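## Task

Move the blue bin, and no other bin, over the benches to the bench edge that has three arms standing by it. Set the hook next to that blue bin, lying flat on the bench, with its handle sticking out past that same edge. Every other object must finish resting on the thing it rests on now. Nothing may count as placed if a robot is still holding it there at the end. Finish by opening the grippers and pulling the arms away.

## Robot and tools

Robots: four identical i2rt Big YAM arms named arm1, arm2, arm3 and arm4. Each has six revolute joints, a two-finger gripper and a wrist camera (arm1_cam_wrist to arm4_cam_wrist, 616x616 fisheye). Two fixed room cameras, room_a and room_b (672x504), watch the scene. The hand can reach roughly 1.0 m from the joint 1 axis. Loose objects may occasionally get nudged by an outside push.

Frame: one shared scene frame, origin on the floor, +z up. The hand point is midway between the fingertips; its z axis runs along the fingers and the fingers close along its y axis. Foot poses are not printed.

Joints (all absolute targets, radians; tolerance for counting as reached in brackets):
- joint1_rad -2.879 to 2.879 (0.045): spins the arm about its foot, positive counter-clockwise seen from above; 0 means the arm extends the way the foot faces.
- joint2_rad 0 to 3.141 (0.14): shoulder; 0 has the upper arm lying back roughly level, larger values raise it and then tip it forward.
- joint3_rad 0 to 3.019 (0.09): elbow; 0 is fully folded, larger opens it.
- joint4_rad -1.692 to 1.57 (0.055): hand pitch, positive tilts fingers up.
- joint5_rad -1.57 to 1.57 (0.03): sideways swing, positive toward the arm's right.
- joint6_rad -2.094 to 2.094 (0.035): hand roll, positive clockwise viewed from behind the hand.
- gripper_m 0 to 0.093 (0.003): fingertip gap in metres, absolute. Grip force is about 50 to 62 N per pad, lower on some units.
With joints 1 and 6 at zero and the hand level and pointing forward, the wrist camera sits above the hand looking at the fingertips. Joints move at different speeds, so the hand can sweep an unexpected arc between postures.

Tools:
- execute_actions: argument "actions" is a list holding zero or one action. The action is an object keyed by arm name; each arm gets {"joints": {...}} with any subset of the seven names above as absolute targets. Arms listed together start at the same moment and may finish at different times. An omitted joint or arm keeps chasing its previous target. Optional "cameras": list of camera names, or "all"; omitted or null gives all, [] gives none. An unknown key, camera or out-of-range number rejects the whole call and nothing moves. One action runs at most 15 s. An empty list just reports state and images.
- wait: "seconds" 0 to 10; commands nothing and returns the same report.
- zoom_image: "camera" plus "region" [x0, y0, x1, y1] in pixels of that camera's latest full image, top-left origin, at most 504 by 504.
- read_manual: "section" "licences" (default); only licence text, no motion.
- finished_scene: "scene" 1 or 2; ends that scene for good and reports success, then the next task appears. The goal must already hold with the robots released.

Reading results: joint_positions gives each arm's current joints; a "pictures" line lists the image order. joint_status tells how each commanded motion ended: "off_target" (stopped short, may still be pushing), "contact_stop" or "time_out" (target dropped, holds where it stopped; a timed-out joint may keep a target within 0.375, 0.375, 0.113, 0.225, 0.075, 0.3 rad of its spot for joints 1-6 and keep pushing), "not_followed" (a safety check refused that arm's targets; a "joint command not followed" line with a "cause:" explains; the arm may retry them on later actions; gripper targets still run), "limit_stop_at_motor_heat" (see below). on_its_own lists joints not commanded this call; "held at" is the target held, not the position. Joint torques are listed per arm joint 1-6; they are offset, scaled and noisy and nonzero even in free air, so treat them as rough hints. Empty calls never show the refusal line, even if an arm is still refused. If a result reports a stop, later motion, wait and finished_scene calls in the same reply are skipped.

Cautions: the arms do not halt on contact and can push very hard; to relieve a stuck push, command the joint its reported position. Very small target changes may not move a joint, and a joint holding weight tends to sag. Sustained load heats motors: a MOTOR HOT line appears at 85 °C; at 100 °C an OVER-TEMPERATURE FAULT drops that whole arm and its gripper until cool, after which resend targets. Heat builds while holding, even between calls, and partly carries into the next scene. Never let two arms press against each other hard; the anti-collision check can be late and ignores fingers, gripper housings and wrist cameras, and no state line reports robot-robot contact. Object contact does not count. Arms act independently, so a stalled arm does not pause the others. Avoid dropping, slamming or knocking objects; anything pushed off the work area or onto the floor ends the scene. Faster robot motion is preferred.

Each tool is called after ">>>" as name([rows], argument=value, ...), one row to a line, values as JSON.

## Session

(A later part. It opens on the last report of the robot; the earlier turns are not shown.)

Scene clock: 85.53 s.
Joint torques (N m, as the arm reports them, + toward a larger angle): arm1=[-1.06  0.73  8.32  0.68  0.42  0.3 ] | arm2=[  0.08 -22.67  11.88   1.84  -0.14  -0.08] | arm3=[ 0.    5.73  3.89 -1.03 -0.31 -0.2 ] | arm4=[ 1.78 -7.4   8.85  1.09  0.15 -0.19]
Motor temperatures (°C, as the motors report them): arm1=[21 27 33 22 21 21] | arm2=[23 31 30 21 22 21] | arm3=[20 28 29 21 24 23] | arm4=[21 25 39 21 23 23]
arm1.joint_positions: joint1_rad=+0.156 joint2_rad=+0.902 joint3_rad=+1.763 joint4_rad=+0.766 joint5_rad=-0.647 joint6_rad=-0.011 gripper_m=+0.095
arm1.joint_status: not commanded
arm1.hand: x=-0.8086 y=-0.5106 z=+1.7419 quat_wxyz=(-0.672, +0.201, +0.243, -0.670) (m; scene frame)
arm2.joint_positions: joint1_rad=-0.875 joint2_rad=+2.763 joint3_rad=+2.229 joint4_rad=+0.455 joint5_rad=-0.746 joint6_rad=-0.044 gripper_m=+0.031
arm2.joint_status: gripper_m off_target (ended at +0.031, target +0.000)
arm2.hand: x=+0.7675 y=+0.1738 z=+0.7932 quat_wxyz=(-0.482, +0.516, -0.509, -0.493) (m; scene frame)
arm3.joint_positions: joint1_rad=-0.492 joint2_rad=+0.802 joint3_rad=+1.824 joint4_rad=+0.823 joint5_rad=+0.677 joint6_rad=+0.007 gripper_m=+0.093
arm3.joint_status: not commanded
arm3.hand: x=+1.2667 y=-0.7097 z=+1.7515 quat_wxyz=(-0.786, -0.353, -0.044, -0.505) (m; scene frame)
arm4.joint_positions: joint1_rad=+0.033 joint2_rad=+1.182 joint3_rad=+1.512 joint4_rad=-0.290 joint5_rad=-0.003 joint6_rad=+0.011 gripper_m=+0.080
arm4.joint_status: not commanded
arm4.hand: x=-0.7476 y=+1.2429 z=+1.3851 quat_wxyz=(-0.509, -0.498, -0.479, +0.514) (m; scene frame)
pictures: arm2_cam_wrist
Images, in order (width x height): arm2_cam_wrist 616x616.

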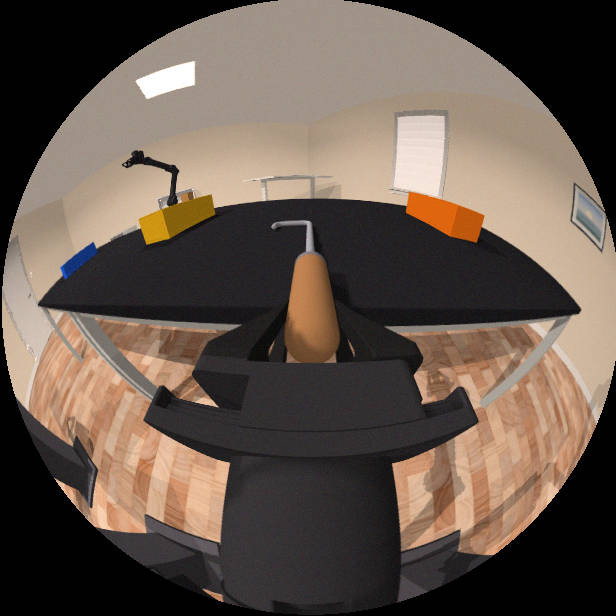

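>>> execute_actions([
  {"arm2":{"joints":{"joint2_rad":2.72,"joint4_rad":0.55,"joint6_rad":1.58}}},
], cameras=[])

>>> execute_actions([
  {"arm2":{"joints":{"joint2_rad":2.36,"joint3_rad":2.05,"joint4_rad":0.39}}},
], cameras=[])

>>> execute_actions([
  {"arm2":{"joints":{"joint1_rad":-0.4,"joint5_rad":-0.25}}},
], cameras=[])

>>> execute_actions([
  {"arm2":{"joints":{"joint1_rad":0.1,"joint5_rad":0.25}}},
], cameras=[])

>>> execute_actions([
  {"arm2":{"joints":{"joint1_rad":0.585,"joint5_rad":0.735}}},
], cameras=[])

>>> execute_actions([
  {"arm2":{"joints":{"joint2_rad":2.635,"joint4_rad":0.67}}},
], cameras=["arm2_cam_wrist"])

Scene clock: 94.77 s.
Joint torques (N m, as the arm reports them, + toward a larger angle): arm1=[-1.06  0.76  8.32  0.68  0.42  0.3 ] | arm2=[  0.17 -25.99  11.79   3.96  -0.14  -0.07] | arm3=[ 0.2   5.47  3.97 -1.06 -0.33 -0.19] | arm4=[ 1.81 -7.4   8.85  1.08  0.15 -0.19]
Motor temperatures (°C, as the motors report them): arm1=[21 27 33 22 21 21] | arm2=[23 32 31 21 22 21] | arm3=[20 28 29 21 24 23] | arm4=[21 25 39 21 23 23]
arm1.joint_positions: joint1_rad=+0.156 joint2_rad=+0.902 joint3_rad=+1.763 joint4_rad=+0.766 joint5_rad=-0.647 joint6_rad=-0.011 gripper_m=+0.095
arm1.joint_status: not commanded
arm1.hand: x=-0.8086 y=-0.5106 z=+1.7419 quat_wxyz=(-0.672, +0.201, +0.243, -0.670) (m; scene frame)
arm2.joint_positions: joint1_rad=-0.875 joint2_rad=+2.762 joint3_rad=+2.229 joint4_rad=+0.504 joint5_rad=-0.745 joint6_rad=+1.573 gripper_m=+0.031
arm2.joint_status: all done
arm2.hand: x=+0.7679 y=+0.1742 z=+0.8037 quat_wxyz=(+0.012, +0.000, -0.712, -0.702) (m; scene frame)
arm3.joint_positions: joint1_rad=-0.492 joint2_rad=+0.802 joint3_rad=+1.824 joint4_rad=+0.823 joint5_rad=+0.677 joint6_rad=+0.007 gripper_m=+0.093
arm3.joint_status: not commanded
arm3.hand: x=+1.2667 y=-0.7097 z=+1.7515 quat_wxyz=(-0.786, -0.353, -0.044, -0.505) (m; scene frame)
arm4.joint_positions: joint1_rad=+0.033 joint2_rad=+1.182 joint3_rad=+1.512 joint4_rad=-0.290 joint5_rad=-0.003 joint6_rad=+0.011 gripper_m=+0.080
arm4.joint_status: not commanded
arm4.hand: x=-0.7476 y=+1.2429 z=+1.3851 quat_wxyz=(-0.509, -0.498, -0.479, +0.514) (m; scene frame)
pictures: none
No camera images: the call's "cameras" was empty. Leave "cameras" out to get every camera's image.

Scene clock: 96.43 s.
Joint torques (N m, as the arm reports them, + toward a larger angle): arm1=[-1.06  0.77  8.31  0.68  0.42  0.3 ] | arm2=[  0.26 -24.45  11.24   3.22  -0.18  -0.05] | arm3=[ 0.56  5.74  3.87 -1.08 -0.3  -0.18] | arm4=[ 1.78 -7.44  8.84  1.08  0.15 -0.19]
Motor temperatures (°C, as the motors report them): arm1=[21 27 33 22 21 21] | arm2=[23 33 31 21 22 21] | arm3=[20 28 29 21 24 23] | arm4=[21 25 39 21 23 23]
arm1.joint_positions: joint1_rad=+0.156 joint2_rad=+0.902 joint3_rad=+1.763 joint4_rad=+0.766 joint5_rad=-0.647 joint6_rad=-0.011 gripper_m=+0.095
arm1.joint_status: not commanded
arm1.hand: x=-0.8086 y=-0.5106 z=+1.7419 quat_wxyz=(-0.672, +0.201, +0.243, -0.670) (m; scene frame)
arm2.joint_positions: joint1_rad=-0.875 joint2_rad=+2.399 joint3_rad=+2.026 joint4_rad=+0.364 joint5_rad=-0.744 joint6_rad=+1.576 gripper_m=+0.031
arm2.joint_status: all done
arm2.hand: x=+0.7504 y=+0.1540 z=+0.9912 quat_wxyz=(+0.007, +0.003, -0.707, -0.707) (m; scene frame)
arm3.joint_positions: joint1_rad=-0.492 joint2_rad=+0.802 joint3_rad=+1.824 joint4_rad=+0.823 joint5_rad=+0.677 joint6_rad=+0.007 gripper_m=+0.093
arm3.joint_status: not commanded
arm3.hand: x=+1.2667 y=-0.7097 z=+1.7515 quat_wxyz=(-0.786, -0.353, -0.044, -0.505) (m; scene frame)
arm4.joint_positions: joint1_rad=+0.033 joint2_rad=+1.182 joint3_rad=+1.512 joint4_rad=-0.290 joint5_rad=-0.003 joint6_rad=+0.011 gripper_m=+0.080
arm4.joint_status: not commanded
arm4.hand: x=-0.7476 y=+1.2429 z=+1.3851 quat_wxyz=(-0.509, -0.498, -0.479, +0.514) (m; scene frame)
pictures: none
No camera images: the call's "cameras" was empty. Leave "cameras" out to get every camera's image.

Scene clock: 98.83 s.
Joint torques (N m, as the arm reports them, + toward a larger angle): arm1=[-1.06  0.76  8.31  0.68  0.42  0.3 ] | arm2=[ -1.21 -24.21  11.28   3.27  -0.16  -0.1 ] | arm3=[ 0.54  5.7   3.93 -1.03 -0.3  -0.19] | arm4=[ 1.76 -7.43  8.84  1.09  0.15 -0.19]
Motor temperatures (°C, as the motors report them): arm1=[21 27 33 22 21 21] | arm2=[23 33 31 21 22 21] | arm3=[20 28 29 21 24 23] | arm4=[21 25 39 21 23 23]
arm1.joint_positions: joint1_rad=+0.156 joint2_rad=+0.902 joint3_rad=+1.763 joint4_rad=+0.766 joint5_rad=-0.647 joint6_rad=-0.011 gripper_m=+0.095
arm1.joint_status: not commanded
arm1.hand: x=-0.8086 y=-0.5106 z=+1.7419 quat_wxyz=(-0.672, +0.201, +0.243, -0.670) (m; scene frame)
arm2.joint_positions: joint1_rad=-0.396 joint2_rad=+2.399 joint3_rad=+2.026 joint4_rad=+0.364 joint5_rad=-0.250 joint6_rad=+1.578 gripper_m=+0.031
arm2.joint_status: all done
arm2.hand: x=+0.4276 y=+0.3277 z=+0.9905 quat_wxyz=(+0.001, -0.001, -0.708, -0.707) (m; scene frame)
arm3.joint_positions: joint1_rad=-0.492 joint2_rad=+0.802 joint3_rad=+1.824 joint4_rad=+0.823 joint5_rad=+0.677 joint6_rad=+0.007 gripper_m=+0.093
arm3.joint_status: not commanded
arm3.hand: x=+1.2667 y=-0.7097 z=+1.7515 quat_wxyz=(-0.786, -0.353, -0.044, -0.505) (m; scene frame)
arm4.joint_positions: joint1_rad=+0.033 joint2_rad=+1.182 joint3_rad=+1.512 joint4_rad=-0.290 joint5_rad=-0.003 joint6_rad=+0.011 gripper_m=+0.080
arm4.joint_status: not commanded
arm4.hand: x=-0.7476 y=+1.2429 z=+1.3851 quat_wxyz=(-0.509, -0.498, -0.479, +0.514) (m; scene frame)
pictures: none
No camera images: the call's "cameras" was empty. Leave "cameras" out to get every camera's image.

Scene clock: 101.27 s.
Joint torques (N m, as the arm reports them, + toward a larger angle): arm1=[-1.09  0.76  8.31  0.68  0.42  0.3 ] | arm2=[ -1.66 -24.54  11.16   3.34  -0.09  -0.1 ] | arm3=[-0.12  5.53  3.84 -1.1  -0.31 -0.18] | arm4=[ 1.78 -7.44  8.84  1.09  0.16 -0.19]
Motor temperatures (°C, as the motors report them): arm1=[21 27 33 22 21 21] | arm2=[23 33 32 21 22 21] | arm3=[20 28 29 21 24 23] | arm4=[21 25 39 21 23 23]
arm1.joint_positions: joint1_rad=+0.156 joint2_rad=+0.902 joint3_rad=+1.763 joint4_rad=+0.766 joint5_rad=-0.647 joint6_rad=-0.011 gripper_m=+0.095
arm1.joint_status: not commanded
arm1.hand: x=-0.8086 y=-0.5106 z=+1.7419 quat_wxyz=(-0.672, +0.201, +0.243, -0.670) (m; scene frame)
arm2.joint_positions: joint1_rad=+0.106 joint2_rad=+2.399 joint3_rad=+2.026 joint4_rad=+0.364 joint5_rad=+0.249 joint6_rad=+1.578 gripper_m=+0.031
arm2.joint_status: all done
arm2.hand: x=+0.0417 y=+0.3276 z=+0.9886 quat_wxyz=(+0.001, +0.001, -0.708, -0.707) (m; scene frame)
arm3.joint_positions: joint1_rad=-0.492 joint2_rad=+0.802 joint3_rad=+1.824 joint4_rad=+0.823 joint5_rad=+0.677 joint6_rad=+0.007 gripper_m=+0.093
arm3.joint_status: not commanded
arm3.hand: x=+1.2667 y=-0.7097 z=+1.7515 quat_wxyz=(-0.786, -0.353, -0.044, -0.505) (m; scene frame)
arm4.joint_positions: joint1_rad=+0.033 joint2_rad=+1.182 joint3_rad=+1.512 joint4_rad=-0.290 joint5_rad=-0.003 joint6_rad=+0.011 gripper_m=+0.080
arm4.joint_status: not commanded
arm4.hand: x=-0.7476 y=+1.2429 z=+1.3851 quat_wxyz=(-0.509, -0.498, -0.479, +0.514) (m; scene frame)
pictures: none
No camera images: the call's "cameras" was empty. Leave "cameras" out to get every camera's image.

Scene clock: 103.67 s.
Joint torques (N m, as the arm reports them, + toward a larger angle): arm1=[-1.04  0.73  8.31  0.67  0.42  0.3 ] | arm2=[ -0.96 -24.28  11.06   3.09  -0.06  -0.11] | arm3=[ 0.23  5.63  3.92 -1.05 -0.3  -0.19] | arm4=[ 1.8  -7.45  8.84  1.09  0.15 -0.19]
Motor temperatures (°C, as the motors report them): arm1=[21 27 33 22 21 21] | arm2=[23 34 32 21 22 21] | arm3=[20 28 29 21 24 23] | arm4=[21 25 39 21 23 23]
arm1.joint_positions: joint1_rad=+0.156 joint2_rad=+0.902 joint3_rad=+1.763 joint4_rad=+0.766 joint5_rad=-0.647 joint6_rad=-0.011 gripper_m=+0.095
arm1.joint_status: not commanded
arm1.hand: x=-0.8086 y=-0.5106 z=+1.7419 quat_wxyz=(-0.672, +0.201, +0.243, -0.670) (m; scene frame)
arm2.joint_positions: joint1_rad=+0.590 joint2_rad=+2.399 joint3_rad=+2.026 joint4_rad=+0.364 joint5_rad=+0.734 joint6_rad=+1.578 gripper_m=+0.031
arm2.joint_status: all done
arm2.hand: x=-0.2859 y=+0.1516 z=+0.9860 quat_wxyz=(-0.001, +0.002, -0.707, -0.707) (m; scene frame)
arm3.joint_positions: joint1_rad=-0.492 joint2_rad=+0.802 joint3_rad=+1.824 joint4_rad=+0.823 joint5_rad=+0.677 joint6_rad=+0.007 gripper_m=+0.093
arm3.joint_status: not commanded
arm3.hand: x=+1.2667 y=-0.7097 z=+1.7515 quat_wxyz=(-0.786, -0.353, -0.044, -0.505) (m; scene frame)
arm4.joint_positions: joint1_rad=+0.033 joint2_rad=+1.182 joint3_rad=+1.512 joint4_rad=-0.290 joint5_rad=-0.003 joint6_rad=+0.011 gripper_m=+0.080
arm4.joint_status: not commanded
arm4.hand: x=-0.7476 y=+1.2429 z=+1.3851 quat_wxyz=(-0.509, -0.498, -0.479, +0.514) (m; scene frame)
pictures: none
No camera images: the call's "cameras" was empty. Leave "cameras" out to get every camera's image.

Scene clock: 104.83 s.
Joint torques (N m, as the arm reports them, + toward a larger angle): arm1=[-1.05  0.76  8.31  0.67  0.42  0.31] | arm2=[ -1.41 -25.6    9.81   2.48  -0.07  -0.15] | arm3=[ 0.17  5.25  3.91 -1.06 -0.31 -0.18] | arm4=[ 1.8  -7.4   8.84  1.09  0.15 -0.19]
Motor temperatures (°C, as the motors report them): arm1=[21 27 33 22 21 21] | arm2=[23 34 32 21 22 21] | arm3=[20 28 28 21 24 23] | arm4=[21 25 39 21 23 23]
arm1.joint_positions: joint1_rad=+0.156 joint2_rad=+0.902 joint3_rad=+1.763 joint4_rad=+0.766 joint5_rad=-0.647 joint6_rad=-0.011 gripper_m=+0.095
arm1.joint_status: not commanded
arm1.hand: x=-0.8086 y=-0.5106 z=+1.7419 quat_wxyz=(-0.672, +0.201, +0.243, -0.670) (m; scene frame)
arm2.joint_positions: joint1_rad=+0.590 joint2_rad=+2.683 joint3_rad=+2.025 joint4_rad=+0.656 joint5_rad=+0.734 joint6_rad=+1.581 gripper_m=+0.031
arm2.joint_status: all done
arm2.hand: x=-0.2792 y=+0.1467 z=+0.7942 quat_wxyz=(+0.002, -0.001, -0.705, -0.709) (m; scene frame)
arm3.joint_positions: joint1_rad=-0.492 joint2_rad=+0.802 joint3_rad=+1.824 joint4_rad=+0.823 joint5_rad=+0.677 joint6_rad=+0.007 gripper_m=+0.093
arm3.joint_status: not commanded
arm3.hand: x=+1.2667 y=-0.7097 z=+1.7515 quat_wxyz=(-0.786, -0.353, -0.044, -0.505) (m; scene frame)
arm4.joint_positions: joint1_rad=+0.033 joint2_rad=+1.182 joint3_rad=+1.512 joint4_rad=-0.290 joint5_rad=-0.003 joint6_rad=+0.011 gripper_m=+0.080
arm4.joint_status: not commanded
arm4.hand: x=-0.7476 y=+1.2429 z=+1.3851 quat_wxyz=(-0.509, -0.498, -0.479, +0.514) (m; scene frame)
pictures: arm2_cam_wrist
Images, in order (width x height): arm2_cam_wrist 616x616.

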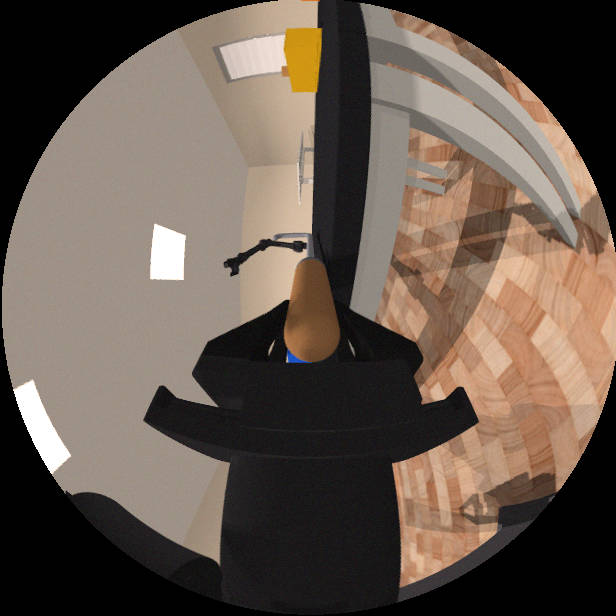

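>>> execute_actions([
  {"arm2":{"joints":{"joint2_rad":2.67,"joint6_rad":0}},"arm1":{"joints":{"joint1_rad":-0.52,"joint3_rad":1.75}}},
], cameras=[])

>>> execute_actions([
  {"arm2":{"joints":{"gripper_m":0.093}}},
], cameras=[])

>>> execute_actions([
  {"arm2":{"joints":{"joint2_rad":0.8}}},
], cameras=[])

>>> execute_actions([
  {"arm1":{"joints":{"joint2_rad":2.52}}},
], cameras=["arm1_cam_wrist"])

Scene clock: 113.60 s.
Joint torques (N m, as the arm reports them, + toward a larger angle): arm1=[-1.25  0.64  5.13  0.69  0.45  0.31] | arm2=[ -1.23 -23.19   9.94   2.82  -0.04  -0.24] | arm3=[ 0.5   5.4   3.94 -1.07 -0.32 -0.22] | arm4=[ 1.82 -7.38  8.83  1.09  0.15 -0.19]
Motor temperatures (°C, as the motors report them): arm1=[21 27 32 22 21 21] | arm2=[23 35 31 21 22 21] | arm3=[20 28 28 21 24 23] | arm4=[21 25 39 21 23 23]
arm1.joint_positions: joint1_rad=-0.512 joint2_rad=+0.902 joint3_rad=+1.757 joint4_rad=+0.766 joint5_rad=-0.647 joint6_rad=-0.011 gripper_m=+0.095
arm1.joint_status: all done
arm1.hand: x=-0.7382 y=-0.4592 z=+1.7396 quat_wxyz=(-0.853, +0.274, +0.162, -0.414) (m; scene frame)
arm2.joint_positions: joint1_rad=+0.590 joint2_rad=+2.683 joint3_rad=+2.025 joint4_rad=+0.656 joint5_rad=+0.733 joint6_rad=+0.023 gripper_m=+0.031
arm2.joint_status: all done
arm2.hand: x=-0.2794 y=+0.1467 z=+0.7942 quat_wxyz=(-0.497, +0.495, -0.502, -0.507) (m; scene frame)
arm3.joint_positions: joint1_rad=-0.492 joint2_rad=+0.802 joint3_rad=+1.824 joint4_rad=+0.823 joint5_rad=+0.677 joint6_rad=+0.007 gripper_m=+0.093
arm3.joint_status: not commanded
arm3.hand: x=+1.2667 y=-0.7097 z=+1.7515 quat_wxyz=(-0.786, -0.353, -0.044, -0.505) (m; scene frame)
arm4.joint_positions: joint1_rad=+0.033 joint2_rad=+1.182 joint3_rad=+1.512 joint4_rad=-0.290 joint5_rad=-0.003 joint6_rad=+0.011 gripper_m=+0.080
arm4.joint_status: not commanded
arm4.hand: x=-0.7476 y=+1.2429 z=+1.3851 quat_wxyz=(-0.509, -0.498, -0.479, +0.514) (m; scene frame)
pictures: none
No camera images: the call's "cameras" was empty. Leave "cameras" out to get every camera's image.

Scene clock: 114.30 s.
Joint torques (N m, as the arm reports them, + toward a larger angle): arm1=[-1.21  0.64  5.11  0.69  0.45  0.3 ] | arm2=[ -1.41 -23.14  10.01   2.6   -0.05  -0.11] | arm3=[ 0.56  5.41  3.91 -1.05 -0.3  -0.19] | arm4=[ 1.77 -7.39  8.84  1.09  0.15 -0.19]
Motor temperatures (°C, as the motors report them): arm1=[21 27 32 22 21 21] | arm2=[23 35 31 21 22 21] | arm3=[20 28 28 21 24 23] | arm4=[21 25 39 21 23 23]
arm1.joint_positions: joint1_rad=-0.512 joint2_rad=+0.902 joint3_rad=+1.757 joint4_rad=+0.766 joint5_rad=-0.647 joint6_rad=-0.011 gripper_m=+0.095
arm1.joint_status: not commanded
arm1.hand: x=-0.7382 y=-0.4592 z=+1.7396 quat_wxyz=(-0.853, +0.274, +0.162, -0.414) (m; scene frame)
arm2.joint_positions: joint1_rad=+0.590 joint2_rad=+2.682 joint3_rad=+2.025 joint4_rad=+0.656 joint5_rad=+0.733 joint6_rad=+0.007 gripper_m=+0.093
arm2.joint_status: all done
arm2.hand: x=-0.2794 y=+0.1467 z=+0.7945 quat_wxyz=(-0.501, +0.498, -0.498, -0.503) (m; scene frame)
arm3.joint_positions: joint1_rad=-0.492 joint2_rad=+0.802 joint3_rad=+1.824 joint4_rad=+0.823 joint5_rad=+0.677 joint6_rad=+0.007 gripper_m=+0.093
arm3.joint_status: not commanded
arm3.hand: x=+1.2667 y=-0.7097 z=+1.7515 quat_wxyz=(-0.786, -0.353, -0.044, -0.505) (m; scene frame)
arm4.joint_positions: joint1_rad=+0.033 joint2_rad=+1.182 joint3_rad=+1.512 joint4_rad=-0.290 joint5_rad=-0.003 joint6_rad=+0.011 gripper_m=+0.080
arm4.joint_status: not commanded
arm4.hand: x=-0.7476 y=+1.2429 z=+1.3851 quat_wxyz=(-0.509, -0.498, -0.479, +0.514) (m; scene frame)
pictures: none
No camera images: the call's "cameras" was empty. Leave "cameras" out to get every camera's image.

Scene clock: 116.83 s.
Joint torques (N m, as the arm reports them, + toward a larger angle): arm1=[-1.21  0.63  5.11  0.7   0.45  0.31] | arm2=[-0.7   5.65  1.78 -0.77 -0.44 -0.15] | arm3=[ 0.2   5.46  3.96 -1.04 -0.32 -0.19] | arm4=[ 1.76 -7.41  8.84  1.09  0.15 -0.19]
Motor temperatures (°C, as the motors report them): arm1=[21 27 32 22 21 21] | arm2=[23 34 30 21 22 21] | arm3=[20 27 28 21 24 23] | arm4=[21 25 39 21 23 23]
arm1.joint_positions: joint1_rad=-0.512 joint2_rad=+0.902 joint3_rad=+1.757 joint4_rad=+0.766 joint5_rad=-0.647 joint6_rad=-0.011 gripper_m=+0.095
arm1.joint_status: not commanded
arm1.hand: x=-0.7382 y=-0.4592 z=+1.7396 quat_wxyz=(-0.853, +0.274, +0.162, -0.414) (m; scene frame)
arm2.joint_positions: joint1_rad=+0.590 joint2_rad=+0.810 joint3_rad=+2.049 joint4_rad=+0.674 joint5_rad=+0.732 joint6_rad=+0.005 gripper_m=+0.093
arm2.joint_status: all done
arm2.hand: x=+0.4059 y=-0.6239 z=+1.7913 quat_wxyz=(-0.315, -0.288, -0.253, -0.868) (m; scene frame)
arm3.joint_positions: joint1_rad=-0.492 joint2_rad=+0.802 joint3_rad=+1.824 joint4_rad=+0.823 joint5_rad=+0.677 joint6_rad=+0.007 gripper_m=+0.093
arm3.joint_status: not commanded
arm3.hand: x=+1.2667 y=-0.7097 z=+1.7515 quat_wxyz=(-0.786, -0.353, -0.044, -0.505) (m; scene frame)
arm4.joint_positions: joint1_rad=+0.033 joint2_rad=+1.182 joint3_rad=+1.512 joint4_rad=-0.290 joint5_rad=-0.003 joint6_rad=+0.011 gripper_m=+0.080
arm4.joint_status: not commanded
arm4.hand: x=-0.7476 y=+1.2429 z=+1.3851 quat_wxyz=(-0.509, -0.498, -0.479, +0.514) (m; scene frame)
pictures: none
No camera images: the call's "cameras" was empty. Leave "cameras" out to get every camera's image.

Scene clock: 119.20 s.
Joint torques (N m, as the arm reports them, + toward a larger angle): arm1=[ -1.18 -22.39  10.05   2.58  -0.01   0.23] | arm2=[-0.73  5.81  2.01 -0.74 -0.45 -0.14] | arm3=[-0.02  5.49  3.85 -0.99 -0.33 -0.18] | arm4=[ 1.75 -7.43  8.84  1.09  0.15 -0.19]
Motor temperatures (°C, as the motors report them): arm1=[21 27 32 22 21 21] | arm2=[23 34 30 21 22 21] | arm3=[20 27 28 21 24 23] | arm4=[21 25 39 21 23 23]
arm1.joint_positions: joint1_rad=-0.512 joint2_rad=+2.512 joint3_rad=+1.737 joint4_rad=+0.779 joint5_rad=-0.647 joint6_rad=-0.010 gripper_m=+0.095
arm1.joint_status: all done
arm1.hand: x=-0.2822 y=+0.1533 z=+0.7958 quat_wxyz=(-0.499, +0.503, -0.498, -0.499) (m; scene frame)
arm2.joint_positions: joint1_rad=+0.590 joint2_rad=+0.810 joint3_rad=+2.049 joint4_rad=+0.674 joint5_rad=+0.732 joint6_rad=+0.005 gripper_m=+0.093
arm2.joint_status: not commanded
arm2.hand: x=+0.4059 y=-0.6239 z=+1.7913 quat_wxyz=(-0.315, -0.288, -0.253, -0.868) (m; scene frame)
arm3.joint_positions: joint1_rad=-0.492 joint2_rad=+0.802 joint3_rad=+1.824 joint4_rad=+0.823 joint5_rad=+0.677 joint6_rad=+0.007 gripper_m=+0.093
arm3.joint_status: not commanded
arm3.hand: x=+1.2667 y=-0.7097 z=+1.7515 quat_wxyz=(-0.786, -0.353, -0.044, -0.505) (m; scene frame)
arm4.joint_positions: joint1_rad=+0.033 joint2_rad=+1.182 joint3_rad=+1.512 joint4_rad=-0.290 joint5_rad=-0.003 joint6_rad=+0.011 gripper_m=+0.080
arm4.joint_status: not commanded
arm4.hand: x=-0.7476 y=+1.2429 z=+1.3851 quat_wxyz=(-0.509, -0.498, -0.479, +0.514) (m; scene frame)
pictures: arm1_cam_wrist
Images, in order (width x height): arm1_cam_wrist 616x616.

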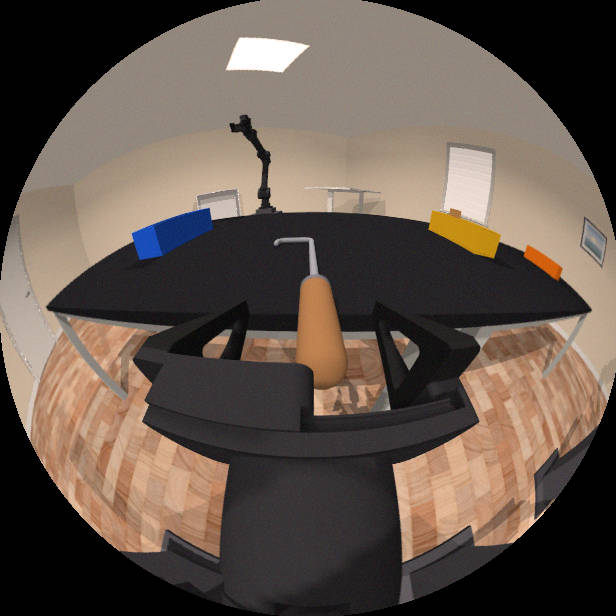

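>>> execute_actions([
  {"arm1":{"joints":{"joint1_rad":-0.535,"joint5_rad":-0.67,"joint2_rad":2.565}}},
], cameras=["arm1_cam_wrist"])

Scene clock: 125.87 s.
Joint torques (N m, as the arm reports them, + toward a larger angle): arm1=[ -0.88 -20.18   9.88   2.64  -0.04   0.23] | arm2=[-0.62  5.77  1.9  -0.72 -0.46 -0.13] | arm3=[-0.14  5.54  3.99 -1.07 -0.31 -0.2 ] | arm4=[ 1.76 -7.43  8.84  1.08  0.16 -0.19]
Motor temperatures (°C, as the motors report them): arm1=[21 29 33 22 21 21] | arm2=[23 32 28 21 22 21] | arm3=[20 27 28 21 24 23] | arm4=[21 25 39 21 23 23]
arm1.joint_positions: joint1_rad=-0.529 joint2_rad=+2.527 joint3_rad=+1.737 joint4_rad=+0.779 joint5_rad=-0.667 joint6_rad=-0.010 gripper_m=+0.095
arm1.joint_status: all done
arm1.hand: x=-0.2739 y=+0.1446 z=+0.7834 quat_wxyz=(-0.493, +0.505, -0.503, -0.499) (m; scene frame)
arm2.joint_positions: joint1_rad=+0.590 joint2_rad=+0.810 joint3_rad=+2.049 joint4_rad=+0.674 joint5_rad=+0.732 joint6_rad=+0.005 gripper_m=+0.093
arm2.joint_status: not commanded
arm2.hand: x=+0.4059 y=-0.6239 z=+1.7913 quat_wxyz=(-0.315, -0.288, -0.253, -0.868) (m; scene frame)
arm3.joint_positions: joint1_rad=-0.492 joint2_rad=+0.802 joint3_rad=+1.824 joint4_rad=+0.823 joint5_rad=+0.677 joint6_rad=+0.007 gripper_m=+0.093
arm3.joint_status: not commanded
arm3.hand: x=+1.2667 y=-0.7097 z=+1.7515 quat_wxyz=(-0.786, -0.353, -0.044, -0.505) (m; scene frame)
arm4.joint_positions: joint1_rad=+0.033 joint2_rad=+1.182 joint3_rad=+1.512 joint4_rad=-0.290 joint5_rad=-0.003 joint6_rad=+0.011 gripper_m=+0.080
arm4.joint_status: not commanded
arm4.hand: x=-0.7476 y=+1.2429 z=+1.3851 quat_wxyz=(-0.509, -0.498, -0.479, +0.514) (m; scene frame)
pictures: arm1_cam_wrist
Images, in order (width x height): arm1_cam_wrist 616x616.

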